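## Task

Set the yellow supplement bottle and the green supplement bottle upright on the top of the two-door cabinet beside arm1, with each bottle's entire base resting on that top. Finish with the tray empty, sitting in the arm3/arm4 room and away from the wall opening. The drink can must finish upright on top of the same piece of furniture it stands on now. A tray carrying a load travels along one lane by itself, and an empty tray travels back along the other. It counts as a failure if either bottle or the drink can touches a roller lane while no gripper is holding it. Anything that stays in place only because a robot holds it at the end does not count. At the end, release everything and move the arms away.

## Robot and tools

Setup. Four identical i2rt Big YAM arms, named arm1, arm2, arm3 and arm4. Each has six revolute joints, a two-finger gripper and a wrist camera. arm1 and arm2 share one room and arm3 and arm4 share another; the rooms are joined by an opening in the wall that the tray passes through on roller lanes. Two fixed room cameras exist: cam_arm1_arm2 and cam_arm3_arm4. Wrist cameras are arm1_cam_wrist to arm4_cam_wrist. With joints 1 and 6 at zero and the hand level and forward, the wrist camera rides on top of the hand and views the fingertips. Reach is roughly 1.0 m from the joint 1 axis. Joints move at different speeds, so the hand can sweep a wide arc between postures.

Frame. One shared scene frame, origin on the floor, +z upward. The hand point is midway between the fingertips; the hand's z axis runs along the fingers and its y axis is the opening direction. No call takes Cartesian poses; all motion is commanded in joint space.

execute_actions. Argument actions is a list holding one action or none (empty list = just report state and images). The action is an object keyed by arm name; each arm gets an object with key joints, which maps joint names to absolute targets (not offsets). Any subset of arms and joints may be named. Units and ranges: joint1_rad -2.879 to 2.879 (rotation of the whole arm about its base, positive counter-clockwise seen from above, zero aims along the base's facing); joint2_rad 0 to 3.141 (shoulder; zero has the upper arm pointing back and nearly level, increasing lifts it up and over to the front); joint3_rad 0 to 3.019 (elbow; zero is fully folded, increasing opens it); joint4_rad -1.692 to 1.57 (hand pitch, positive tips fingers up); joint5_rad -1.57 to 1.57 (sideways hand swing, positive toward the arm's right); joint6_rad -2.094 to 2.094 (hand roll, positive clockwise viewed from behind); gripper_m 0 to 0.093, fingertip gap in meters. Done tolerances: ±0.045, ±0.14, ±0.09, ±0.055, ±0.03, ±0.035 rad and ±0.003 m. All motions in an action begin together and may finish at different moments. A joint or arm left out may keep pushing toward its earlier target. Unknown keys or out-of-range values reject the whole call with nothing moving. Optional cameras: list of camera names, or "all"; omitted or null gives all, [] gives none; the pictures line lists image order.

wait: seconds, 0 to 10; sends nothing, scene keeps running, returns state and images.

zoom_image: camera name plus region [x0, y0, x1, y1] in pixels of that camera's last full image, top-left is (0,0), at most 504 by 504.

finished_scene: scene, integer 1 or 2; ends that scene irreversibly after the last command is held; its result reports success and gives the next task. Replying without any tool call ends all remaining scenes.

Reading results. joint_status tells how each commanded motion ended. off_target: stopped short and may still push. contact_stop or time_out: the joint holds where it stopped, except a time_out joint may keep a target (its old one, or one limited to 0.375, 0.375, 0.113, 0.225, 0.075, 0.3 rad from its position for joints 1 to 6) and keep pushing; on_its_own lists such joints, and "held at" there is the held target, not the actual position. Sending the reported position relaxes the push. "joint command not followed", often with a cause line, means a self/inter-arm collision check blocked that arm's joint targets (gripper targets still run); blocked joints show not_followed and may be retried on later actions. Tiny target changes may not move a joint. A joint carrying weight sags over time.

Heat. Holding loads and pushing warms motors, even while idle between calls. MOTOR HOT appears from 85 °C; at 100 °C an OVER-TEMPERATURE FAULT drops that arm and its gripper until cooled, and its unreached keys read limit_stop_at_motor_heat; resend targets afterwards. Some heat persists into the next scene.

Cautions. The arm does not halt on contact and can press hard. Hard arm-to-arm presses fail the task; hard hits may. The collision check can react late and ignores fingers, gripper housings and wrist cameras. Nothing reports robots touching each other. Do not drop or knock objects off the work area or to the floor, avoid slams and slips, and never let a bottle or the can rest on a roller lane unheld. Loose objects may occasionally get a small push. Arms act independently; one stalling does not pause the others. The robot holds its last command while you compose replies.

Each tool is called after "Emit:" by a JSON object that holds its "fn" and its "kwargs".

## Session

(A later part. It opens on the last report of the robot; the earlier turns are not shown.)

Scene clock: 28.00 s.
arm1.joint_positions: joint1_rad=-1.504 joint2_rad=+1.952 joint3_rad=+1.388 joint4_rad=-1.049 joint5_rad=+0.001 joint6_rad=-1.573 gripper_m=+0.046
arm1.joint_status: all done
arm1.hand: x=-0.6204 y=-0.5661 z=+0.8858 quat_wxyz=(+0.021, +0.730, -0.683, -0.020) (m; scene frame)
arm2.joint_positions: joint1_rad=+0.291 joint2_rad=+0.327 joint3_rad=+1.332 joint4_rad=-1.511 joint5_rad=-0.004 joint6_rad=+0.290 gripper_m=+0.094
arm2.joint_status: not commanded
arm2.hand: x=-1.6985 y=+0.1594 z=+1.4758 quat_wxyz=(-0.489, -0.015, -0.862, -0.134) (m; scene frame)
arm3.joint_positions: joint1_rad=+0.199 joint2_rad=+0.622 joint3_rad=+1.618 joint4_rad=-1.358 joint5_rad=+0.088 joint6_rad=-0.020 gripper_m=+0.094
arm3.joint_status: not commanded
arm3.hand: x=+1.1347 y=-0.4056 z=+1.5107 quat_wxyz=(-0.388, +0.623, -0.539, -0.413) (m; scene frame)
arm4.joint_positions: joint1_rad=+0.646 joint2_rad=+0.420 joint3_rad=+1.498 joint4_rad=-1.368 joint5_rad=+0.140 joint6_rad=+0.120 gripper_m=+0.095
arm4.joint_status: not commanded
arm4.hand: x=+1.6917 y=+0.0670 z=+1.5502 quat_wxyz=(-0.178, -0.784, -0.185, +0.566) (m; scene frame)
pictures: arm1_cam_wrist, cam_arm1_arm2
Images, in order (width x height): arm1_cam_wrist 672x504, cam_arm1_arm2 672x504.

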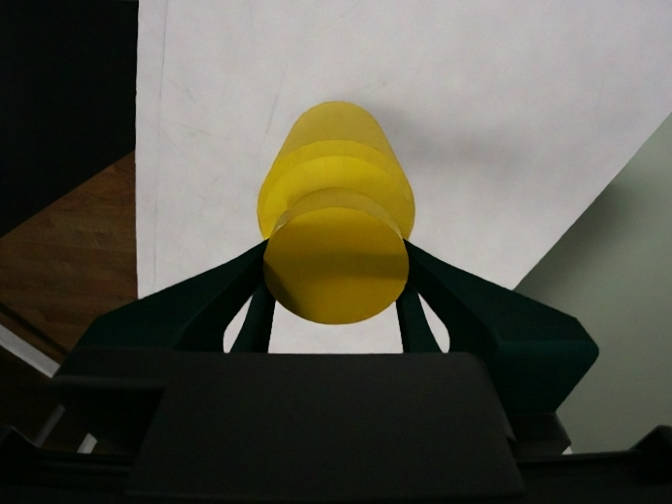

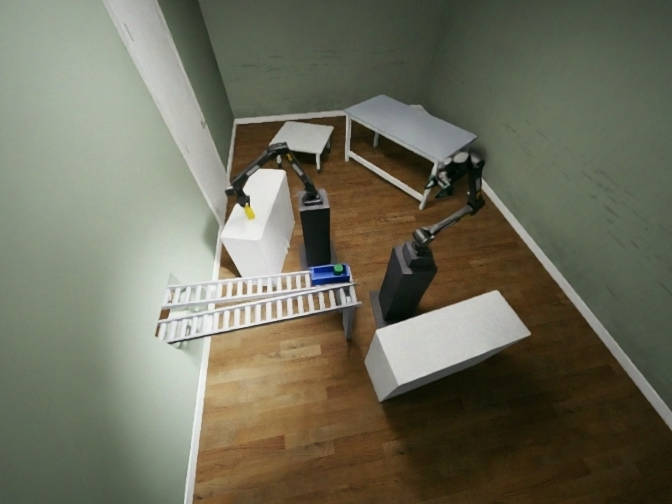

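Emit:
{"fn": "execute_actions", "kwargs": {"actions": [{"arm1":{"joints":{"gripper_m":0.093}}}], "cameras": ["arm1_cam_wrist"]}}

Emit:
{"fn": "execute_actions", "kwargs": {"actions": [{"arm1":{"joints":{"joint2_rad":1.78,"joint3_rad":1.72,"joint4_rad":-1.51}}}], "cameras": ["arm1_cam_wrist"]}}

Emit:
{"fn": "execute_actions", "kwargs": {"actions": [{"arm1":{"joints":{"joint1_rad":0.165,"joint6_rad":-1.395}}}], "cameras": []}}

Emit:
{"fn": "execute_actions", "kwargs": {"actions": [{"arm1":{"joints":{"joint2_rad":2.36,"joint3_rad":1.57,"joint4_rad":-0.80}}}], "cameras": ["arm1_cam_wrist","cam_arm1_arm2"]}}

Scene clock: 29.67 s.
arm1.joint_positions: joint1_rad=-1.504 joint2_rad=+1.952 joint3_rad=+1.388 joint4_rad=-1.048 joint5_rad=+0.001 joint6_rad=-1.573 gripper_m=+0.093
arm1.joint_status: all done
arm1.hand: x=-0.6203 y=-0.5661 z=+0.8858 quat_wxyz=(+0.020, +0.730, -0.683, -0.019) (m; scene frame)
arm2.joint_positions: joint1_rad=+0.291 joint2_rad=+0.327 joint3_rad=+1.332 joint4_rad=-1.511 joint5_rad=-0.004 joint6_rad=+0.290 gripper_m=+0.094
arm2.joint_status: not commanded
arm2.hand: x=-1.6985 y=+0.1594 z=+1.4758 quat_wxyz=(-0.489, -0.015, -0.862, -0.134) (m; scene frame)
arm3.joint_positions: joint1_rad=+0.199 joint2_rad=+0.622 joint3_rad=+1.618 joint4_rad=-1.358 joint5_rad=+0.088 joint6_rad=-0.020 gripper_m=+0.094
arm3.joint_status: not commanded
arm3.hand: x=+1.1347 y=-0.4056 z=+1.5107 quat_wxyz=(-0.388, +0.623, -0.539, -0.413) (m; scene frame)
arm4.joint_positions: joint1_rad=+0.646 joint2_rad=+0.420 joint3_rad=+1.498 joint4_rad=-1.368 joint5_rad=+0.140 joint6_rad=+0.120 gripper_m=+0.095
arm4.joint_status: not commanded
arm4.hand: x=+1.6917 y=+0.0670 z=+1.5502 quat_wxyz=(-0.178, -0.784, -0.185, +0.566) (m; scene frame)
pictures: arm1_cam_wrist
Images, in order (width x height): arm1_cam_wrist 672x504.

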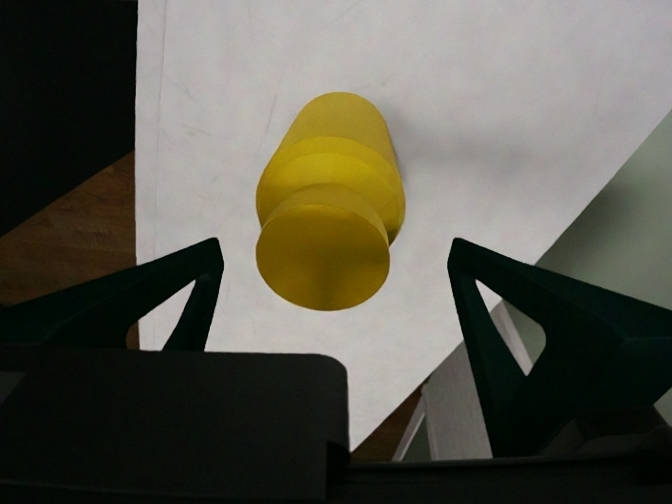

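Scene clock: 30.90 s.
arm1.joint_positions: joint1_rad=-1.504 joint2_rad=+1.749 joint3_rad=+1.708 joint4_rad=-1.501 joint5_rad=+0.001 joint6_rad=-1.573 gripper_m=+0.093
arm1.joint_status: all done
arm1.hand: x=-0.6109 y=-0.5659 z=+1.1088 quat_wxyz=(-0.005, +0.730, -0.683, +0.005) (m; scene frame)
arm2.joint_positions: joint1_rad=+0.291 joint2_rad=+0.327 joint3_rad=+1.332 joint4_rad=-1.511 joint5_rad=-0.004 joint6_rad=+0.290 gripper_m=+0.094
arm2.joint_status: not commanded
arm2.hand: x=-1.6985 y=+0.1594 z=+1.4758 quat_wxyz=(-0.489, -0.015, -0.862, -0.134) (m; scene frame)
arm3.joint_positions: joint1_rad=+0.199 joint2_rad=+0.622 joint3_rad=+1.618 joint4_rad=-1.358 joint5_rad=+0.088 joint6_rad=-0.020 gripper_m=+0.094
arm3.joint_status: not commanded
arm3.hand: x=+1.1347 y=-0.4056 z=+1.5107 quat_wxyz=(-0.388, +0.623, -0.539, -0.413) (m; scene frame)
arm4.joint_positions: joint1_rad=+0.646 joint2_rad=+0.420 joint3_rad=+1.498 joint4_rad=-1.368 joint5_rad=+0.140 joint6_rad=+0.120 gripper_m=+0.095
arm4.joint_status: not commanded
arm4.hand: x=+1.6917 y=+0.0670 z=+1.5502 quat_wxyz=(-0.178, -0.784, -0.185, +0.566) (m; scene frame)
pictures: arm1_cam_wrist
Images, in order (width x height): arm1_cam_wrist 672x504.

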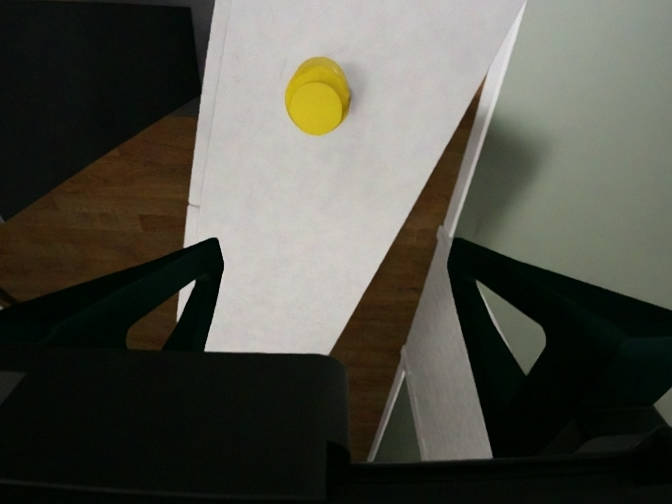

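Scene clock: 32.77 s.
arm1.joint_positions: joint1_rad=+0.170 joint2_rad=+1.769 joint3_rad=+1.708 joint4_rad=-1.501 joint5_rad=-0.001 joint6_rad=-1.405 gripper_m=+0.093
arm1.joint_status: all done
arm1.hand: x=-1.2455 y=-0.0614 z=+1.1079 quat_wxyz=(-0.005, +1.000, +0.001, -0.009) (m; scene frame)
arm2.joint_positions: joint1_rad=+0.291 joint2_rad=+0.327 joint3_rad=+1.332 joint4_rad=-1.511 joint5_rad=-0.004 joint6_rad=+0.290 gripper_m=+0.094
arm2.joint_status: not commanded
arm2.hand: x=-1.6985 y=+0.1594 z=+1.4758 quat_wxyz=(-0.489, -0.015, -0.862, -0.134) (m; scene frame)
arm3.joint_positions: joint1_rad=+0.199 joint2_rad=+0.622 joint3_rad=+1.618 joint4_rad=-1.358 joint5_rad=+0.088 joint6_rad=-0.020 gripper_m=+0.094
arm3.joint_status: not commanded
arm3.hand: x=+1.1347 y=-0.4056 z=+1.5107 quat_wxyz=(-0.388, +0.623, -0.539, -0.413) (m; scene frame)
arm4.joint_positions: joint1_rad=+0.646 joint2_rad=+0.420 joint3_rad=+1.498 joint4_rad=-1.368 joint5_rad=+0.140 joint6_rad=+0.120 gripper_m=+0.095
arm4.joint_status: not commanded
arm4.hand: x=+1.6917 y=+0.0670 z=+1.5502 quat_wxyz=(-0.178, -0.784, -0.185, +0.566) (m; scene frame)
pictures: none
No camera images: the call's "cameras" was empty. Leave "cameras" out to get every camera's image.

Scene clock: 34.13 s.
arm1.joint_positions: joint1_rad=+0.170 joint2_rad=+2.381 joint3_rad=+1.548 joint4_rad=-0.809 joint5_rad=-0.001 joint6_rad=-1.404 gripper_m=+0.093
arm1.joint_status: all done
arm1.hand: x=-1.2575 y=-0.0255 z=+0.7035 quat_wxyz=(+0.035, +0.999, +0.001, -0.002) (m; scene frame)
arm2.joint_positions: joint1_rad=+0.291 joint2_rad=+0.327 joint3_rad=+1.332 joint4_rad=-1.511 joint5_rad=-0.004 joint6_rad=+0.290 gripper_m=+0.094
arm2.joint_status: not commanded
arm2.hand: x=-1.6985 y=+0.1594 z=+1.4758 quat_wxyz=(-0.489, -0.015, -0.862, -0.134) (m; scene frame)
arm3.joint_positions: joint1_rad=+0.199 joint2_rad=+0.622 joint3_rad=+1.618 joint4_rad=-1.358 joint5_rad=+0.088 joint6_rad=-0.020 gripper_m=+0.094
arm3.joint_status: not commanded
arm3.hand: x=+1.1347 y=-0.4056 z=+1.5107 quat_wxyz=(-0.388, +0.623, -0.539, -0.413) (m; scene frame)
arm4.joint_positions: joint1_rad=+0.646 joint2_rad=+0.420 joint3_rad=+1.498 joint4_rad=-1.368 joint5_rad=+0.140 joint6_rad=+0.120 gripper_m=+0.095
arm4.joint_status: not commanded
arm4.hand: x=+1.6917 y=+0.0670 z=+1.5502 quat_wxyz=(-0.178, -0.784, -0.185, +0.566) (m; scene frame)
pictures: arm1_cam_wrist, cam_arm1_arm2
Images, in order (width x height): arm1_cam_wrist 672x504, cam_arm1_arm2 672x504.

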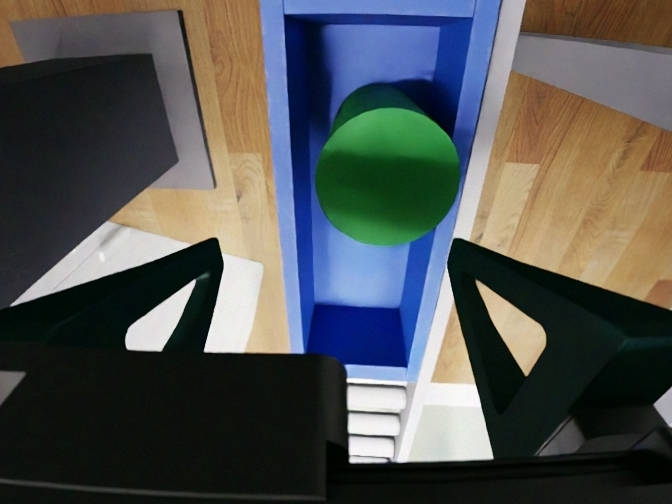

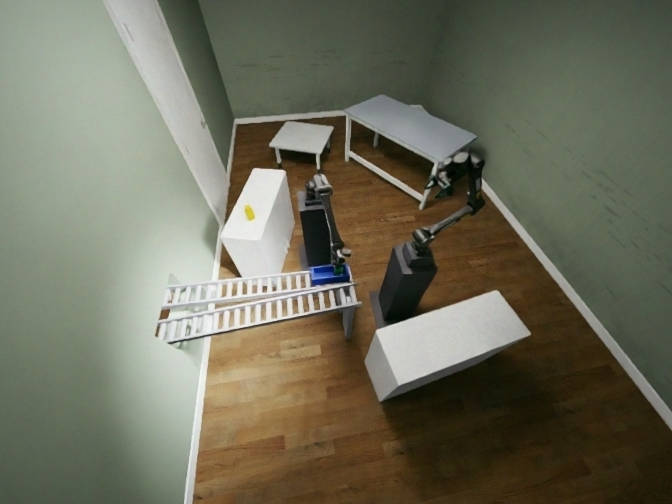

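Emit:
{"fn": "execute_actions", "kwargs": {"actions": [{"arm1":{"joints":{"joint1_rad":0.19,"joint2_rad":2.42,"joint3_rad":1.61,"joint4_rad":-0.76}}}], "cameras": ["arm1_cam_wrist"]}}

Scene clock: 35.43 s.
arm1.joint_positions: joint1_rad=+0.176 joint2_rad=+2.381 joint3_rad=+1.586 joint4_rad=-0.768 joint5_rad=-0.001 joint6_rad=-1.404 gripper_m=+0.093
arm1.joint_status: all done
arm1.hand: x=-1.2656 y=+0.0035 z=+0.7129 quat_wxyz=(-0.004, +1.000, +0.003, -0.009) (m; scene frame)
arm2.joint_positions: joint1_rad=+0.291 joint2_rad=+0.327 joint3_rad=+1.332 joint4_rad=-1.511 joint5_rad=-0.004 joint6_rad=+0.290 gripper_m=+0.094
arm2.joint_status: not commanded
arm2.hand: x=-1.6985 y=+0.1594 z=+1.4758 quat_wxyz=(-0.489, -0.015, -0.862, -0.134) (m; scene frame)
arm3.joint_positions: joint1_rad=+0.199 joint2_rad=+0.622 joint3_rad=+1.618 joint4_rad=-1.358 joint5_rad=+0.088 joint6_rad=-0.020 gripper_m=+0.094
arm3.joint_status: not commanded
arm3.hand: x=+1.1347 y=-0.4056 z=+1.5107 quat_wxyz=(-0.388, +0.623, -0.539, -0.413) (m; scene frame)
arm4.joint_positions: joint1_rad=+0.646 joint2_rad=+0.420 joint3_rad=+1.498 joint4_rad=-1.368 joint5_rad=+0.140 joint6_rad=+0.120 gripper_m=+0.095
arm4.joint_status: not commanded
arm4.hand: x=+1.6917 y=+0.0670 z=+1.5502 quat_wxyz=(-0.178, -0.784, -0.185, +0.566) (m; scene frame)
pictures: arm1_cam_wrist
Images, in order (width x height): arm1_cam_wrist 672x504.

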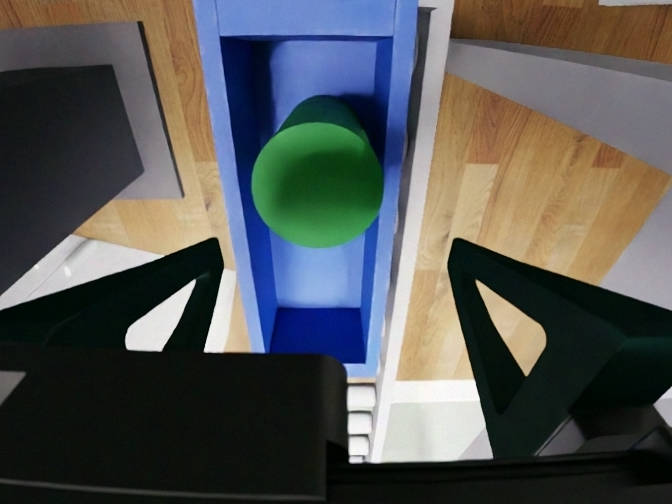

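Emit:
{"fn": "execute_actions", "kwargs": {"actions": [{"arm1":{"joints":{"joint2_rad":2.49,"joint4_rad":-0.68}}}], "cameras": ["arm1_cam_wrist"]}}

Scene clock: 37.13 s.
arm1.joint_positions: joint1_rad=+0.176 joint2_rad=+2.471 joint3_rad=+1.589 joint4_rad=-0.690 joint5_rad=-0.001 joint6_rad=-1.404 gripper_m=+0.093
arm1.joint_status: all done
arm1.hand: x=-1.2648 y=-0.0055 z=+0.6610 quat_wxyz=(+0.000, +1.000, +0.003, -0.008) (m; scene frame)
arm2.joint_positions: joint1_rad=+0.291 joint2_rad=+0.327 joint3_rad=+1.332 joint4_rad=-1.511 joint5_rad=-0.004 joint6_rad=+0.290 gripper_m=+0.094
arm2.joint_status: not commanded
arm2.hand: x=-1.6985 y=+0.1594 z=+1.4758 quat_wxyz=(-0.489, -0.015, -0.862, -0.134) (m; scene frame)
arm3.joint_positions: joint1_rad=+0.199 joint2_rad=+0.622 joint3_rad=+1.618 joint4_rad=-1.358 joint5_rad=+0.088 joint6_rad=-0.020 gripper_m=+0.094
arm3.joint_status: not commanded
arm3.hand: x=+1.1347 y=-0.4056 z=+1.5107 quat_wxyz=(-0.388, +0.623, -0.539, -0.413) (m; scene frame)
arm4.joint_positions: joint1_rad=+0.646 joint2_rad=+0.420 joint3_rad=+1.498 joint4_rad=-1.368 joint5_rad=+0.140 joint6_rad=+0.120 gripper_m=+0.095
arm4.joint_status: not commanded
arm4.hand: x=+1.6917 y=+0.0670 z=+1.5502 quat_wxyz=(-0.178, -0.784, -0.185, +0.566) (m; scene frame)
pictures: arm1_cam_wrist
Images, in order (width x height): arm1_cam_wrist 672x504.

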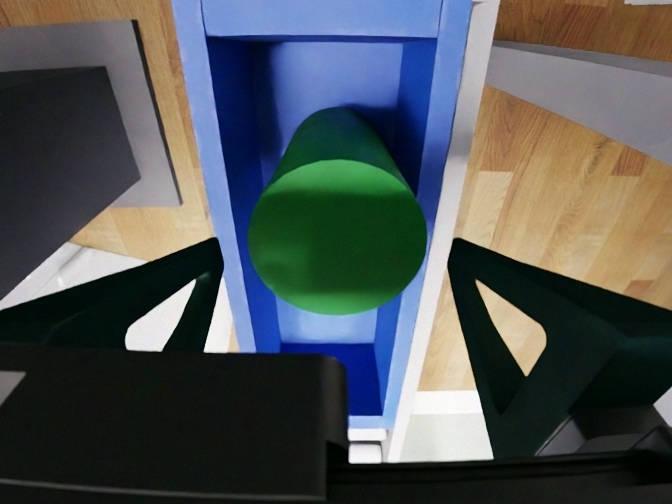

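Centered. Lower a bit more and grip.

Emit:
{"fn": "execute_actions", "kwargs": {"actions": [{"arm1":{"joints":{"joint2_rad":2.525,"joint4_rad":-0.645}}}], "cameras": []}}

Emit:
{"fn": "execute_actions", "kwargs": {"actions": [{"arm1":{"joints":{"gripper_m":0.04}}}], "cameras": ["arm1_cam_wrist"]}}

Scene clock: 38.20 s.
arm1.joint_positions: joint1_rad=+0.176 joint2_rad=+2.486 joint3_rad=+1.589 joint4_rad=-0.656 joint5_rad=-0.001 joint6_rad=-1.404 gripper_m=+0.093
arm1.joint_status: all done
arm1.hand: x=-1.2654 y=-0.0030 z=+0.6520 quat_wxyz=(-0.009, +1.000, +0.003, -0.010) (m; scene frame)
arm2.joint_positions: joint1_rad=+0.291 joint2_rad=+0.327 joint3_rad=+1.332 joint4_rad=-1.511 joint5_rad=-0.004 joint6_rad=+0.290 gripper_m=+0.094
arm2.joint_status: not commanded
arm2.hand: x=-1.6985 y=+0.1594 z=+1.4758 quat_wxyz=(-0.489, -0.015, -0.862, -0.134) (m; scene frame)
arm3.joint_positions: joint1_rad=+0.199 joint2_rad=+0.622 joint3_rad=+1.618 joint4_rad=-1.358 joint5_rad=+0.088 joint6_rad=-0.020 gripper_m=+0.094
arm3.joint_status: not commanded
arm3.hand: x=+1.1347 y=-0.4056 z=+1.5107 quat_wxyz=(-0.388, +0.623, -0.539, -0.413) (m; scene frame)
arm4.joint_positions: joint1_rad=+0.646 joint2_rad=+0.420 joint3_rad=+1.498 joint4_rad=-1.368 joint5_rad=+0.140 joint6_rad=+0.120 gripper_m=+0.095
arm4.joint_status: not commanded
arm4.hand: x=+1.6917 y=+0.0670 z=+1.5502 quat_wxyz=(-0.178, -0.784, -0.185, +0.566) (m; scene frame)
pictures: none
No camera images: the call's "cameras" was empty. Leave "cameras" out to get every camera's image.

Scene clock: 38.80 s.
arm1.joint_positions: joint1_rad=+0.176 joint2_rad=+2.487 joint3_rad=+1.589 joint4_rad=-0.654 joint5_rad=-0.001 joint6_rad=-1.404 gripper_m=+0.066
arm1.joint_status: gripper_m off_target (ended at +0.066, target +0.040)
arm1.hand: x=-1.2654 y=-0.0027 z=+0.6517 quat_wxyz=(-0.010, +1.000, +0.003, -0.010) (m; scene frame)
arm2.joint_positions: joint1_rad=+0.291 joint2_rad=+0.327 joint3_rad=+1.332 joint4_rad=-1.511 joint5_rad=-0.004 joint6_rad=+0.290 gripper_m=+0.094
arm2.joint_status: not commanded
arm2.hand: x=-1.6985 y=+0.1594 z=+1.4758 quat_wxyz=(-0.489, -0.015, -0.862, -0.134) (m; scene frame)
arm3.joint_positions: joint1_rad=+0.199 joint2_rad=+0.622 joint3_rad=+1.618 joint4_rad=-1.358 joint5_rad=+0.088 joint6_rad=-0.020 gripper_m=+0.094
arm3.joint_status: not commanded
arm3.hand: x=+1.1347 y=-0.4056 z=+1.5107 quat_wxyz=(-0.388, +0.623, -0.539, -0.413) (m; scene frame)
arm4.joint_positions: joint1_rad=+0.646 joint2_rad=+0.420 joint3_rad=+1.498 joint4_rad=-1.368 joint5_rad=+0.140 joint6_rad=+0.120 gripper_m=+0.095
arm4.joint_status: not commanded
arm4.hand: x=+1.6917 y=+0.0670 z=+1.5502 quat_wxyz=(-0.178, -0.784, -0.185, +0.566) (m; scene frame)
pictures: arm1_cam_wrist
Images, in order (width x height): arm1_cam_wrist 672x504.

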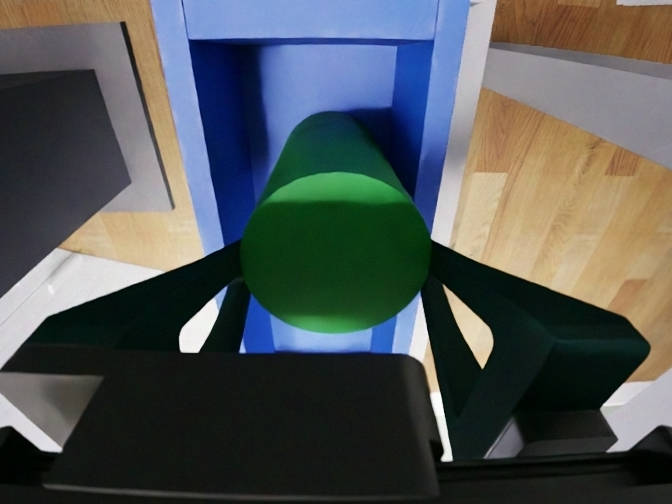

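Emit:
{"fn": "execute_actions", "kwargs": {"actions": [{"arm1":{"joints":{"joint2_rad":2.27,"joint3_rad":1.55,"joint4_rad":-0.87}}}], "cameras": ["arm1_cam_wrist"]}}

Emit:
{"fn": "execute_actions", "kwargs": {"actions": [{"arm1":{"joints":{"joint2_rad":1.78,"joint3_rad":1.72,"joint4_rad":-1.51}}}], "cameras": ["arm1_cam_wrist"]}}

Emit:
{"fn": "execute_actions", "kwargs": {"actions": [{"arm1":{"joints":{"joint1_rad":-1.20}}}], "cameras": []}}

Emit:
{"fn": "execute_actions", "kwargs": {"actions": [{"arm1":{"joints":{"joint2_rad":1.95,"joint3_rad":1.50,"joint4_rad":-1.11}}}], "cameras": ["arm1_cam_wrist","cam_arm1_arm2"]}}

Scene clock: 40.87 s.
arm1.joint_positions: joint1_rad=+0.176 joint2_rad=+2.264 joint3_rad=+1.543 joint4_rad=-0.862 joint5_rad=+0.002 joint6_rad=-1.404 gripper_m=+0.066
arm1.joint_status: all done
arm1.hand: x=-1.2623 y=-0.0088 z=+0.7695 quat_wxyz=(+0.005, +1.000, +0.003, -0.006) (m; scene frame)
arm2.joint_positions: joint1_rad=+0.291 joint2_rad=+0.327 joint3_rad=+1.332 joint4_rad=-1.511 joint5_rad=-0.004 joint6_rad=+0.290 gripper_m=+0.094
arm2.joint_status: not commanded
arm2.hand: x=-1.6985 y=+0.1594 z=+1.4758 quat_wxyz=(-0.489, -0.015, -0.862, -0.134) (m; scene frame)
arm3.joint_positions: joint1_rad=+0.199 joint2_rad=+0.622 joint3_rad=+1.618 joint4_rad=-1.358 joint5_rad=+0.088 joint6_rad=-0.020 gripper_m=+0.094
arm3.joint_status: not commanded
arm3.hand: x=+1.1347 y=-0.4056 z=+1.5107 quat_wxyz=(-0.388, +0.623, -0.539, -0.413) (m; scene frame)
arm4.joint_positions: joint1_rad=+0.646 joint2_rad=+0.420 joint3_rad=+1.498 joint4_rad=-1.368 joint5_rad=+0.140 joint6_rad=+0.120 gripper_m=+0.095
arm4.joint_status: not commanded
arm4.hand: x=+1.6917 y=+0.0670 z=+1.5502 quat_wxyz=(-0.178, -0.784, -0.185, +0.566) (m; scene frame)
pictures: arm1_cam_wrist
Images, in order (width x height): arm1_cam_wrist 672x504.

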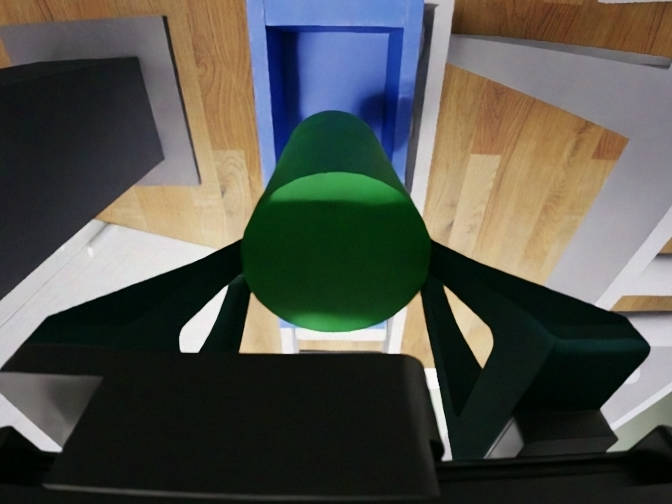

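Scene clock: 42.67 s.
arm1.joint_positions: joint1_rad=+0.176 joint2_rad=+1.782 joint3_rad=+1.703 joint4_rad=-1.503 joint5_rad=+0.002 joint6_rad=-1.404 gripper_m=+0.066
arm1.joint_status: all done
arm1.hand: x=-1.2481 y=-0.0625 z=+1.0994 quat_wxyz=(+0.005, +1.000, +0.003, -0.006) (m; scene frame)
arm2.joint_positions: joint1_rad=+0.291 joint2_rad=+0.327 joint3_rad=+1.332 joint4_rad=-1.511 joint5_rad=-0.004 joint6_rad=+0.290 gripper_m=+0.094
arm2.joint_status: not commanded
arm2.hand: x=-1.6985 y=+0.1594 z=+1.4758 quat_wxyz=(-0.489, -0.015, -0.862, -0.134) (m; scene frame)
arm3.joint_positions: joint1_rad=+0.199 joint2_rad=+0.622 joint3_rad=+1.618 joint4_rad=-1.358 joint5_rad=+0.088 joint6_rad=-0.020 gripper_m=+0.094
arm3.joint_status: not commanded
arm3.hand: x=+1.1347 y=-0.4056 z=+1.5107 quat_wxyz=(-0.388, +0.623, -0.539, -0.413) (m; scene frame)
arm4.joint_positions: joint1_rad=+0.646 joint2_rad=+0.420 joint3_rad=+1.498 joint4_rad=-1.368 joint5_rad=+0.140 joint6_rad=+0.120 gripper_m=+0.095
arm4.joint_status: not commanded
arm4.hand: x=+1.6917 y=+0.0670 z=+1.5502 quat_wxyz=(-0.178, -0.784, -0.185, +0.566) (m; scene frame)
pictures: arm1_cam_wrist
Images, in order (width x height): arm1_cam_wrist 672x504.

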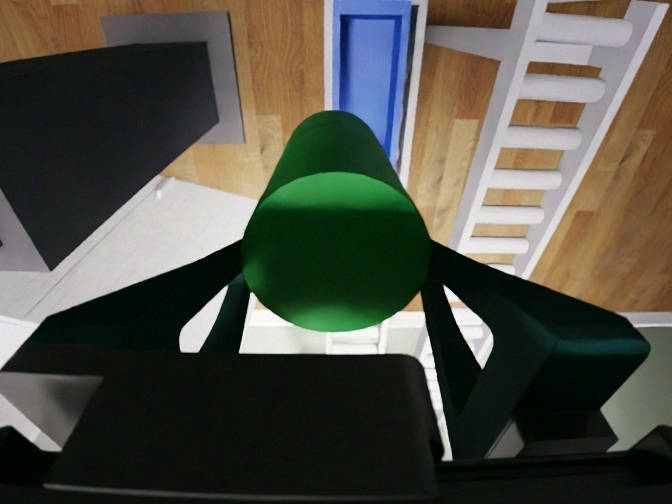

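Scene clock: 44.43 s.
arm1.joint_positions: joint1_rad=-1.204 joint2_rad=+1.782 joint3_rad=+1.703 joint4_rad=-1.503 joint5_rad=+0.001 joint6_rad=-1.403 gripper_m=+0.066
arm1.joint_status: all done
arm1.hand: x=-0.6445 y=-0.4062 z=+1.0901 quat_wxyz=(+0.009, +0.773, -0.634, -0.008) (m; scene frame)
arm2.joint_positions: joint1_rad=+0.291 joint2_rad=+0.327 joint3_rad=+1.332 joint4_rad=-1.511 joint5_rad=-0.004 joint6_rad=+0.290 gripper_m=+0.094
arm2.joint_status: not commanded
arm2.hand: x=-1.6985 y=+0.1594 z=+1.4758 quat_wxyz=(-0.489, -0.015, -0.862, -0.134) (m; scene frame)
arm3.joint_positions: joint1_rad=+0.199 joint2_rad=+0.622 joint3_rad=+1.618 joint4_rad=-1.358 joint5_rad=+0.088 joint6_rad=-0.020 gripper_m=+0.094
arm3.joint_status: not commanded
arm3.hand: x=+1.1347 y=-0.4056 z=+1.5107 quat_wxyz=(-0.388, +0.623, -0.539, -0.413) (m; scene frame)
arm4.joint_positions: joint1_rad=+0.646 joint2_rad=+0.420 joint3_rad=+1.498 joint4_rad=-1.368 joint5_rad=+0.140 joint6_rad=+0.120 gripper_m=+0.095
arm4.joint_status: not commanded
arm4.hand: x=+1.6917 y=+0.0670 z=+1.5502 quat_wxyz=(-0.178, -0.784, -0.185, +0.566) (m; scene frame)
pictures: none
No camera images: the call's "cameras" was empty. Leave "cameras" out to get every camera's image.

Scene clock: 45.57 s.
arm1.joint_positions: joint1_rad=-1.204 joint2_rad=+1.984 joint3_rad=+1.470 joint4_rad=-1.117 joint5_rad=+0.001 joint6_rad=-1.403 gripper_m=+0.066
arm1.joint_status: all done
arm1.hand: x=-0.6400 y=-0.4032 z=+0.8960 quat_wxyz=(+0.031, +0.773, -0.634, -0.021) (m; scene frame)
arm2.joint_positions: joint1_rad=+0.291 joint2_rad=+0.327 joint3_rad=+1.332 joint4_rad=-1.511 joint5_rad=-0.004 joint6_rad=+0.290 gripper_m=+0.094
arm2.joint_status: not commanded
arm2.hand: x=-1.6985 y=+0.1594 z=+1.4758 quat_wxyz=(-0.489, -0.015, -0.862, -0.134) (m; scene frame)
arm3.joint_positions: joint1_rad=+0.199 joint2_rad=+0.622 joint3_rad=+1.618 joint4_rad=-1.358 joint5_rad=+0.088 joint6_rad=-0.020 gripper_m=+0.094
arm3.joint_status: not commanded
arm3.hand: x=+1.1347 y=-0.4056 z=+1.5107 quat_wxyz=(-0.388, +0.623, -0.539, -0.413) (m; scene frame)
arm4.joint_positions: joint1_rad=+0.646 joint2_rad=+0.420 joint3_rad=+1.498 joint4_rad=-1.368 joint5_rad=+0.140 joint6_rad=+0.120 gripper_m=+0.095
arm4.joint_status: not commanded
arm4.hand: x=+1.6917 y=+0.0670 z=+1.5502 quat_wxyz=(-0.178, -0.784, -0.185, +0.566) (m; scene frame)
pictures: arm1_cam_wrist, cam_arm1_arm2
Images, in order (width x height): arm1_cam_wrist 672x504, cam_arm1_arm2 672x504.

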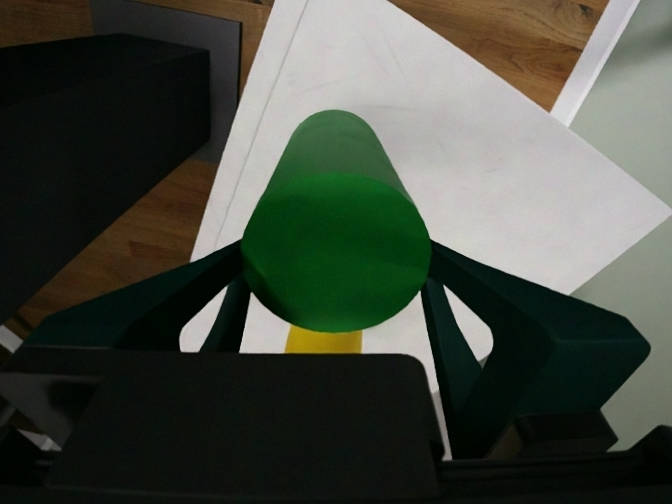

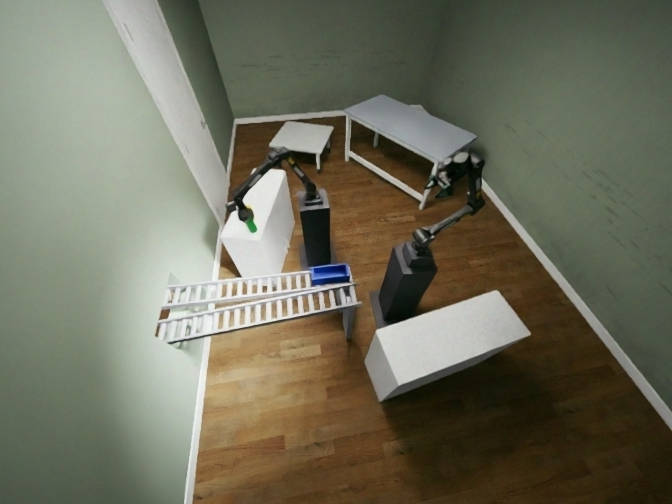

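Emit:
{"fn": "execute_actions", "kwargs": {"actions": [{"arm1":{"joints":{"joint2_rad":2.02,"joint4_rad":-1.07}}}], "cameras": []}}

Emit:
{"fn": "execute_actions", "kwargs": {"actions": [{"arm1":{"joints":{"gripper_m":0.093}}}], "cameras": ["arm1_cam_wrist"]}}

Scene clock: 46.83 s.
arm1.joint_positions: joint1_rad=-1.204 joint2_rad=+1.995 joint3_rad=+1.470 joint4_rad=-1.078 joint5_rad=+0.001 joint6_rad=-1.403 gripper_m=+0.066
arm1.joint_status: all done
arm1.hand: x=-0.6321 y=-0.4002 z=+0.8899 quat_wxyz=(+0.018, +0.773, -0.634, -0.013) (m; scene frame)
arm2.joint_positions: joint1_rad=+0.291 joint2_rad=+0.327 joint3_rad=+1.332 joint4_rad=-1.511 joint5_rad=-0.004 joint6_rad=+0.290 gripper_m=+0.094
arm2.joint_status: not commanded
arm2.hand: x=-1.6985 y=+0.1594 z=+1.4758 quat_wxyz=(-0.489, -0.015, -0.862, -0.134) (m; scene frame)
arm3.joint_positions: joint1_rad=+0.199 joint2_rad=+0.622 joint3_rad=+1.618 joint4_rad=-1.358 joint5_rad=+0.088 joint6_rad=-0.020 gripper_m=+0.094
arm3.joint_status: not commanded
arm3.hand: x=+1.1347 y=-0.4056 z=+1.5107 quat_wxyz=(-0.388, +0.623, -0.539, -0.413) (m; scene frame)
arm4.joint_positions: joint1_rad=+0.646 joint2_rad=+0.420 joint3_rad=+1.498 joint4_rad=-1.368 joint5_rad=+0.140 joint6_rad=+0.120 gripper_m=+0.095
arm4.joint_status: not commanded
arm4.hand: x=+1.6917 y=+0.0670 z=+1.5502 quat_wxyz=(-0.178, -0.784, -0.185, +0.566) (m; scene frame)
pictures: none
No camera images: the call's "cameras" was empty. Leave "cameras" out to get every camera's image.

Scene clock: 47.43 s.
arm1.joint_positions: joint1_rad=-1.204 joint2_rad=+1.995 joint3_rad=+1.470 joint4_rad=-1.078 joint5_rad=+0.001 joint6_rad=-1.403 gripper_m=+0.093
arm1.joint_status: all done
arm1.hand: x=-0.6321 y=-0.4002 z=+0.8899 quat_wxyz=(+0.018, +0.773, -0.634, -0.013) (m; scene frame)
arm2.joint_positions: joint1_rad=+0.291 joint2_rad=+0.327 joint3_rad=+1.332 joint4_rad=-1.511 joint5_rad=-0.004 joint6_rad=+0.290 gripper_m=+0.094
arm2.joint_status: not commanded
arm2.hand: x=-1.6985 y=+0.1594 z=+1.4758 quat_wxyz=(-0.489, -0.015, -0.862, -0.134) (m; scene frame)
arm3.joint_positions: joint1_rad=+0.199 joint2_rad=+0.622 joint3_rad=+1.618 joint4_rad=-1.358 joint5_rad=+0.088 joint6_rad=-0.020 gripper_m=+0.094
arm3.joint_status: not commanded
arm3.hand: x=+1.1347 y=-0.4056 z=+1.5107 quat_wxyz=(-0.388, +0.623, -0.539, -0.413) (m; scene frame)
arm4.joint_positions: joint1_rad=+0.646 joint2_rad=+0.420 joint3_rad=+1.498 joint4_rad=-1.368 joint5_rad=+0.140 joint6_rad=+0.120 gripper_m=+0.095
arm4.joint_status: not commanded
arm4.hand: x=+1.6917 y=+0.0670 z=+1.5502 quat_wxyz=(-0.178, -0.784, -0.185, +0.566) (m; scene frame)
pictures: arm1_cam_wrist
Images, in order (width x height): arm1_cam_wrist 672x504.

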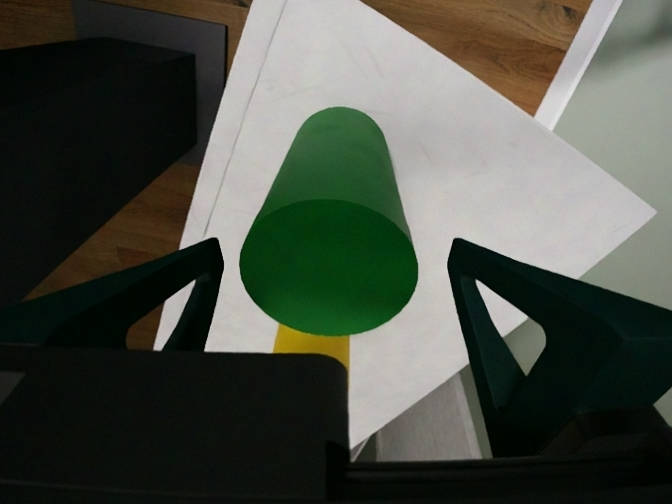

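Emit:
{"fn": "execute_actions", "kwargs": {"actions": [{"arm1":{"joints":{"joint2_rad":1.70,"joint3_rad":1.72,"joint4_rad":-1.55}},"arm2":{"joints":{"joint1_rad":-0.28,"joint6_rad":-0.28,"joint2_rad":1.2,"joint3_rad":1.5,"joint4_rad":-1.57,"gripper_m":0.05}}}], "cameras": ["arm1_cam_wrist"]}}

Emit:
{"fn": "execute_actions", "kwargs": {"actions": [{"arm1":{"joints":{"joint1_rad":-1.7}},"arm2":{"joints":{"joint2_rad":2.05,"joint3_rad":1.75,"joint4_rad":-1.27}}}], "cameras": ["cam_arm1_arm2"]}}

Emit:
{"fn": "execute_actions", "kwargs": {"actions": [{"arm2":{"joints":{"joint2_rad":2.5,"joint3_rad":1.70,"joint4_rad":-0.77}}}], "cameras": ["cam_arm1_arm2","arm2_cam_wrist"]}}

Scene clock: 50.43 s.
arm1.joint_positions: joint1_rad=-1.204 joint2_rad=+1.683 joint3_rad=+1.715 joint4_rad=-1.541 joint5_rad=+0.001 joint6_rad=-1.403 gripper_m=+0.093
arm1.joint_status: all done
arm1.hand: x=-0.6596 y=-0.4124 z=+1.1460 quat_wxyz=(-0.022, +0.773, -0.634, +0.010) (m; scene frame)
arm2.joint_positions: joint1_rad=-0.274 joint2_rad=+1.204 joint3_rad=+1.478 joint4_rad=-1.554 joint5_rad=-0.003 joint6_rad=-0.270 gripper_m=+0.050
arm2.joint_status: all done
arm2.hand: x=-1.4316 y=+0.0119 z=+1.3333 quat_wxyz=(-0.139, -0.023, -0.989, +0.044) (m; scene frame)
arm3.joint_positions: joint1_rad=+0.199 joint2_rad=+0.622 joint3_rad=+1.618 joint4_rad=-1.358 joint5_rad=+0.088 joint6_rad=-0.020 gripper_m=+0.094
arm3.joint_status: not commanded
arm3.hand: x=+1.1347 y=-0.4056 z=+1.5107 quat_wxyz=(-0.388, +0.623, -0.539, -0.413) (m; scene frame)
arm4.joint_positions: joint1_rad=+0.646 joint2_rad=+0.420 joint3_rad=+1.498 joint4_rad=-1.368 joint5_rad=+0.140 joint6_rad=+0.120 gripper_m=+0.095
arm4.joint_status: not commanded
arm4.hand: x=+1.6917 y=+0.0670 z=+1.5502 quat_wxyz=(-0.178, -0.784, -0.185, +0.566) (m; scene frame)
pictures: arm1_cam_wrist
Images, in order (width x height): arm1_cam_wrist 672x504.

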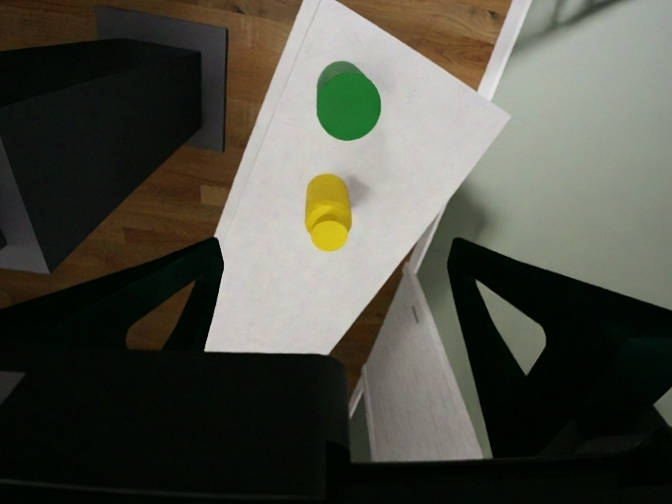

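Scene clock: 52.13 s.
arm1.joint_positions: joint1_rad=-1.712 joint2_rad=+1.683 joint3_rad=+1.715 joint4_rad=-1.541 joint5_rad=+0.002 joint6_rad=-1.403 gripper_m=+0.093
arm1.joint_status: all done
arm1.hand: x=-0.6307 y=-0.6765 z=+1.1453 quat_wxyz=(-0.016, +0.589, -0.808, +0.018) (m; scene frame)
arm2.joint_positions: joint1_rad=-0.274 joint2_rad=+2.056 joint3_rad=+1.721 joint4_rad=-1.281 joint5_rad=-0.003 joint6_rad=-0.271 gripper_m=+0.050
arm2.joint_status: all done
arm2.hand: x=-1.2221 y=-0.0588 z=+1.0204 quat_wxyz=(+0.021, -0.023, -0.999, -0.005) (m; scene frame)
arm3.joint_positions: joint1_rad=+0.199 joint2_rad=+0.622 joint3_rad=+1.618 joint4_rad=-1.358 joint5_rad=+0.088 joint6_rad=-0.020 gripper_m=+0.094
arm3.joint_status: not commanded
arm3.hand: x=+1.1347 y=-0.4056 z=+1.5107 quat_wxyz=(-0.388, +0.623, -0.539, -0.413) (m; scene frame)
arm4.joint_positions: joint1_rad=+0.646 joint2_rad=+0.420 joint3_rad=+1.498 joint4_rad=-1.368 joint5_rad=+0.140 joint6_rad=+0.120 gripper_m=+0.095
arm4.joint_status: not commanded
arm4.hand: x=+1.6917 y=+0.0670 z=+1.5502 quat_wxyz=(-0.178, -0.784, -0.185, +0.566) (m; scene frame)
pictures: cam_arm1_arm2
Images, in order (width x height): cam_arm1_arm2 672x504.

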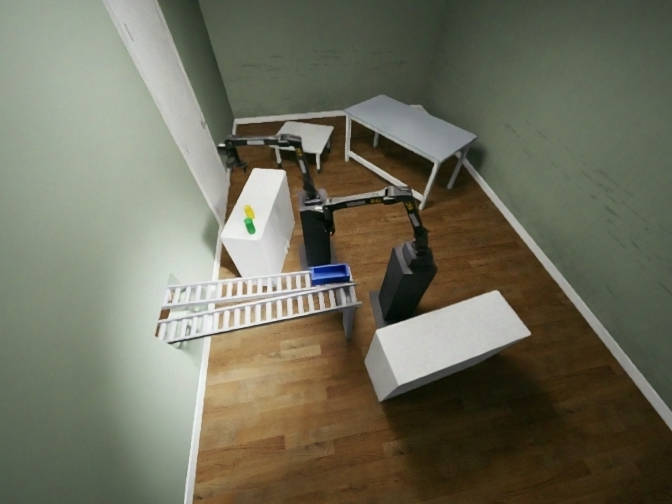

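Scene clock: 53.70 s.
arm1.joint_positions: joint1_rad=-1.712 joint2_rad=+1.683 joint3_rad=+1.715 joint4_rad=-1.541 joint5_rad=+0.002 joint6_rad=-1.403 gripper_m=+0.093
arm1.joint_status: not commanded
arm1.hand: x=-0.6307 y=-0.6765 z=+1.1453 quat_wxyz=(-0.016, +0.589, -0.808, +0.018) (m; scene frame)
arm2.joint_positions: joint1_rad=-0.274 joint2_rad=+2.505 joint3_rad=+1.675 joint4_rad=-0.784 joint5_rad=-0.003 joint6_rad=-0.271 gripper_m=+0.050
arm2.joint_status: all done
arm2.hand: x=-1.2167 y=-0.0625 z=+0.7312 quat_wxyz=(+0.020, -0.023, -1.000, -0.004) (m; scene frame)
arm3.joint_positions: joint1_rad=+0.199 joint2_rad=+0.622 joint3_rad=+1.618 joint4_rad=-1.358 joint5_rad=+0.088 joint6_rad=-0.020 gripper_m=+0.094
arm3.joint_status: not commanded
arm3.hand: x=+1.1347 y=-0.4056 z=+1.5107 quat_wxyz=(-0.388, +0.623, -0.539, -0.413) (m; scene frame)
arm4.joint_positions: joint1_rad=+0.646 joint2_rad=+0.420 joint3_rad=+1.498 joint4_rad=-1.368 joint5_rad=+0.140 joint6_rad=+0.120 gripper_m=+0.095
arm4.joint_status: not commanded
arm4.hand: x=+1.6917 y=+0.0670 z=+1.5502 quat_wxyz=(-0.178, -0.784, -0.185, +0.566) (m; scene frame)
pictures: arm2_cam_wrist, cam_arm1_arm2
Images, in order (width x height): arm2_cam_wrist 672x504, cam_arm1_arm2 672x504.

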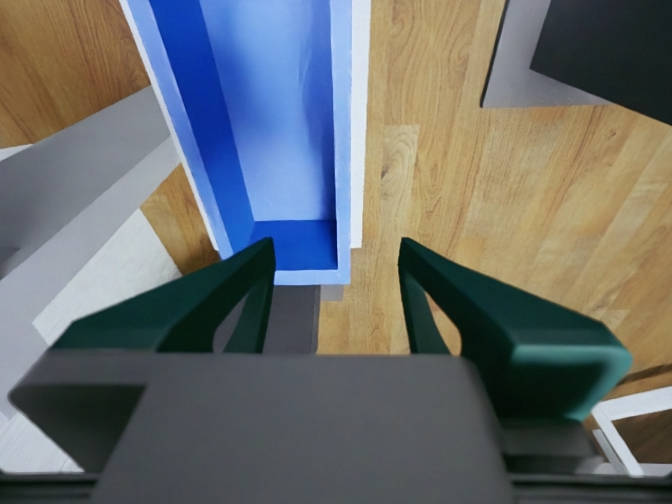

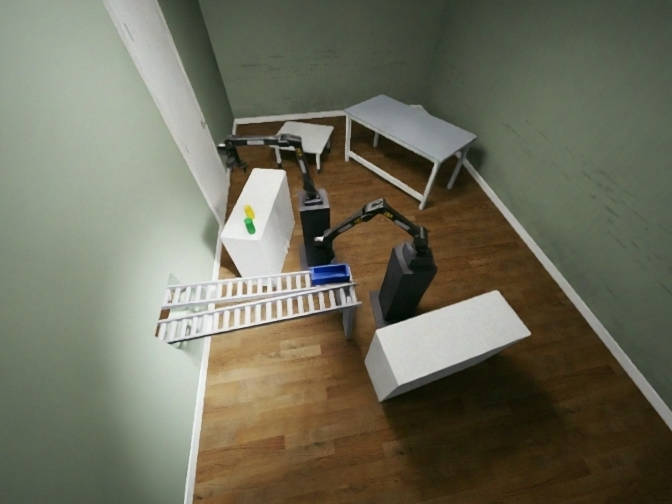

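Emit:
{"fn": "execute_actions", "kwargs": {"actions": [{"arm2":{"joints":{"joint2_rad":2.70,"joint3_rad":1.81,"joint4_rad":-0.70}}}], "cameras": ["arm2_cam_wrist"]}}

Scene clock: 56.03 s.
arm1.joint_positions: joint1_rad=-1.712 joint2_rad=+1.683 joint3_rad=+1.715 joint4_rad=-1.541 joint5_rad=+0.002 joint6_rad=-1.403 gripper_m=+0.093
arm1.joint_status: not commanded
arm1.hand: x=-0.6307 y=-0.6765 z=+1.1453 quat_wxyz=(-0.016, +0.589, -0.808, +0.018) (m; scene frame)
arm2.joint_positions: joint1_rad=-0.274 joint2_rad=+2.719 joint3_rad=+1.795 joint4_rad=-0.709 joint5_rad=-0.003 joint6_rad=-0.271 gripper_m=+0.050
arm2.joint_status: all done
arm2.hand: x=-1.2202 y=-0.0620 z=+0.6314 quat_wxyz=(+0.029, -0.023, -0.999, -0.007) (m; scene frame)
arm3.joint_positions: joint1_rad=+0.199 joint2_rad=+0.622 joint3_rad=+1.618 joint4_rad=-1.358 joint5_rad=+0.088 joint6_rad=-0.020 gripper_m=+0.094
arm3.joint_status: not commanded
arm3.hand: x=+1.1347 y=-0.4056 z=+1.5107 quat_wxyz=(-0.388, +0.623, -0.539, -0.413) (m; scene frame)
arm4.joint_positions: joint1_rad=+0.646 joint2_rad=+0.420 joint3_rad=+1.498 joint4_rad=-1.368 joint5_rad=+0.140 joint6_rad=+0.120 gripper_m=+0.095
arm4.joint_status: not commanded
arm4.hand: x=+1.6917 y=+0.0670 z=+1.5502 quat_wxyz=(-0.178, -0.784, -0.185, +0.566) (m; scene frame)
pictures: arm2_cam_wrist
Images, in order (width x height): arm2_cam_wrist 672x504.

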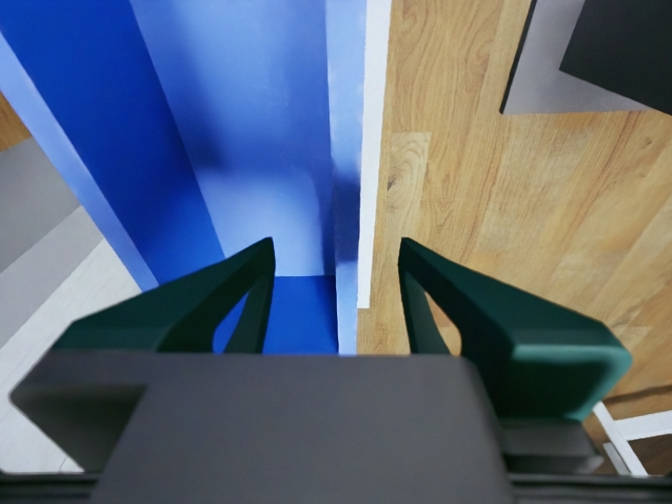

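Emit:
{"fn": "execute_actions", "kwargs": {"actions": [{"arm2":{"joints":{"joint1_rad":-0.30,"joint2_rad":2.78,"joint3_rad":1.83,"joint4_rad":-0.655}}}], "cameras": ["arm2_cam_wrist"]}}

Scene clock: 57.20 s.
arm1.joint_positions: joint1_rad=-1.712 joint2_rad=+1.683 joint3_rad=+1.715 joint4_rad=-1.541 joint5_rad=+0.002 joint6_rad=-1.403 gripper_m=+0.093
arm1.joint_status: not commanded
arm1.hand: x=-0.6307 y=-0.6765 z=+1.1453 quat_wxyz=(-0.016, +0.589, -0.808, +0.018) (m; scene frame)
arm2.joint_positions: joint1_rad=-0.292 joint2_rad=+2.789 joint3_rad=+1.810 joint4_rad=-0.669 joint5_rad=-0.003 joint6_rad=-0.271 gripper_m=+0.050
arm2.joint_status: all done
arm2.hand: x=-1.2379 y=-0.0681 z=+0.5932 quat_wxyz=(+0.036, -0.033, -0.999, -0.009) (m; scene frame)
arm3.joint_positions: joint1_rad=+0.199 joint2_rad=+0.622 joint3_rad=+1.618 joint4_rad=-1.358 joint5_rad=+0.088 joint6_rad=-0.020 gripper_m=+0.094
arm3.joint_status: not commanded
arm3.hand: x=+1.1347 y=-0.4056 z=+1.5107 quat_wxyz=(-0.388, +0.623, -0.539, -0.413) (m; scene frame)
arm4.joint_positions: joint1_rad=+0.646 joint2_rad=+0.420 joint3_rad=+1.498 joint4_rad=-1.368 joint5_rad=+0.140 joint6_rad=+0.120 gripper_m=+0.095
arm4.joint_status: not commanded
arm4.hand: x=+1.6917 y=+0.0670 z=+1.5502 quat_wxyz=(-0.178, -0.784, -0.185, +0.566) (m; scene frame)
pictures: arm2_cam_wrist
Images, in order (width x height): arm2_cam_wrist 672x504.

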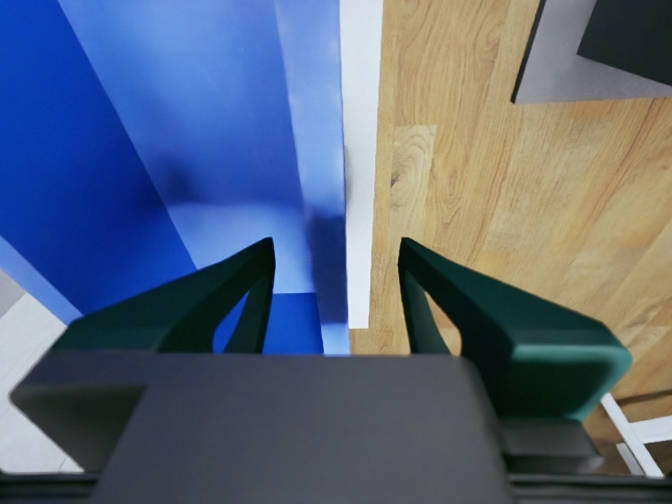

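Emit:
{"fn": "execute_actions", "kwargs": {"actions": [{"arm2":{"joints":{"joint3_rad":1.875,"joint4_rad":-0.67,"joint6_rad":-0.31}}}], "cameras": []}}

Emit:
{"fn": "execute_actions", "kwargs": {"actions": [{"arm2":{"joints":{"gripper_m":0.0}}}], "cameras": ["arm2_cam_wrist","cam_arm1_arm2"]}}

Scene clock: 59.97 s.
arm1.joint_positions: joint1_rad=-1.712 joint2_rad=+1.683 joint3_rad=+1.715 joint4_rad=-1.541 joint5_rad=+0.002 joint6_rad=-1.403 gripper_m=+0.093
arm1.joint_status: not commanded
arm1.hand: x=-0.6307 y=-0.6765 z=+1.1453 quat_wxyz=(-0.016, +0.589, -0.808, +0.018) (m; scene frame)
arm2.joint_positions: joint1_rad=-0.292 joint2_rad=+2.789 joint3_rad=+1.852 joint4_rad=-0.669 joint5_rad=-0.003 joint6_rad=-0.300 gripper_m=+0.050
arm2.joint_status: all done
arm2.hand: x=-1.2158 y=-0.0758 z=+0.6019 quat_wxyz=(+0.016, -0.018, -1.000, -0.003) (m; scene frame)
arm3.joint_positions: joint1_rad=+0.199 joint2_rad=+0.622 joint3_rad=+1.618 joint4_rad=-1.358 joint5_rad=+0.088 joint6_rad=-0.020 gripper_m=+0.094
arm3.joint_status: not commanded
arm3.hand: x=+1.1347 y=-0.4056 z=+1.5107 quat_wxyz=(-0.388, +0.623, -0.539, -0.413) (m; scene frame)
arm4.joint_positions: joint1_rad=+0.646 joint2_rad=+0.420 joint3_rad=+1.498 joint4_rad=-1.368 joint5_rad=+0.140 joint6_rad=+0.120 gripper_m=+0.095
arm4.joint_status: not commanded
arm4.hand: x=+1.6917 y=+0.0670 z=+1.5502 quat_wxyz=(-0.178, -0.784, -0.185, +0.566) (m; scene frame)
pictures: none
No camera images: the call's "cameras" was empty. Leave "cameras" out to get every camera's image.

Scene clock: 60.60 s.
arm1.joint_positions: joint1_rad=-1.712 joint2_rad=+1.683 joint3_rad=+1.715 joint4_rad=-1.541 joint5_rad=+0.002 joint6_rad=-1.403 gripper_m=+0.093
arm1.joint_status: not commanded
arm1.hand: x=-0.6307 y=-0.6765 z=+1.1453 quat_wxyz=(-0.016, +0.589, -0.808, +0.018) (m; scene frame)
arm2.joint_positions: joint1_rad=-0.288 joint2_rad=+2.789 joint3_rad=+1.852 joint4_rad=-0.670 joint5_rad=-0.017 joint6_rad=-0.306 gripper_m=+0.011
arm2.joint_status: gripper_m off_target (ended at +0.011, target +0.000)
arm2.hand: x=-1.2144 y=-0.0708 z=+0.6019 quat_wxyz=(+0.014, -0.013, -1.000, -0.010) (m; scene frame)
arm3.joint_positions: joint1_rad=+0.199 joint2_rad=+0.622 joint3_rad=+1.618 joint4_rad=-1.358 joint5_rad=+0.088 joint6_rad=-0.020 gripper_m=+0.094
arm3.joint_status: not commanded
arm3.hand: x=+1.1347 y=-0.4056 z=+1.5107 quat_wxyz=(-0.388, +0.623, -0.539, -0.413) (m; scene frame)
arm4.joint_positions: joint1_rad=+0.646 joint2_rad=+0.420 joint3_rad=+1.498 joint4_rad=-1.368 joint5_rad=+0.140 joint6_rad=+0.120 gripper_m=+0.095
arm4.joint_status: not commanded
arm4.hand: x=+1.6917 y=+0.0670 z=+1.5502 quat_wxyz=(-0.178, -0.784, -0.185, +0.566) (m; scene frame)
pictures: arm2_cam_wrist, cam_arm1_arm2
Images, in order (width x height): arm2_cam_wrist 672x504, cam_arm1_arm2 672x504.

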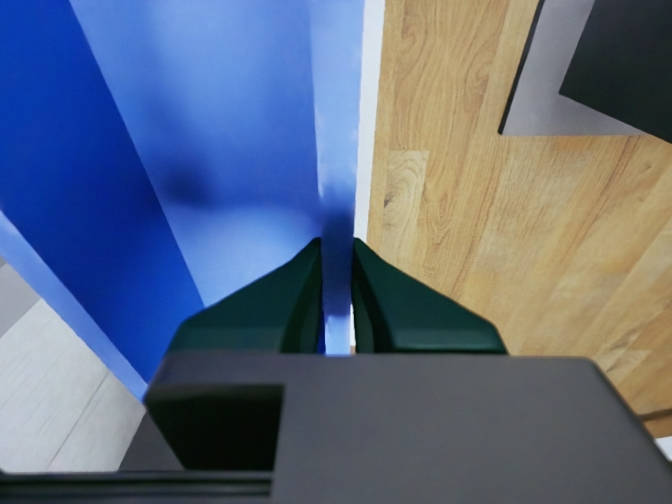

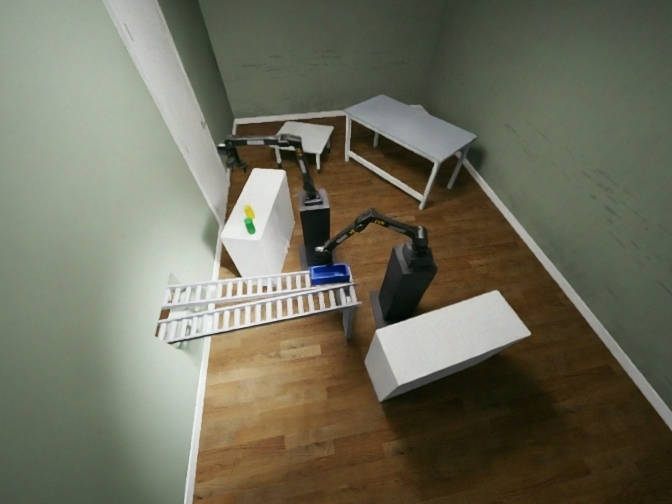

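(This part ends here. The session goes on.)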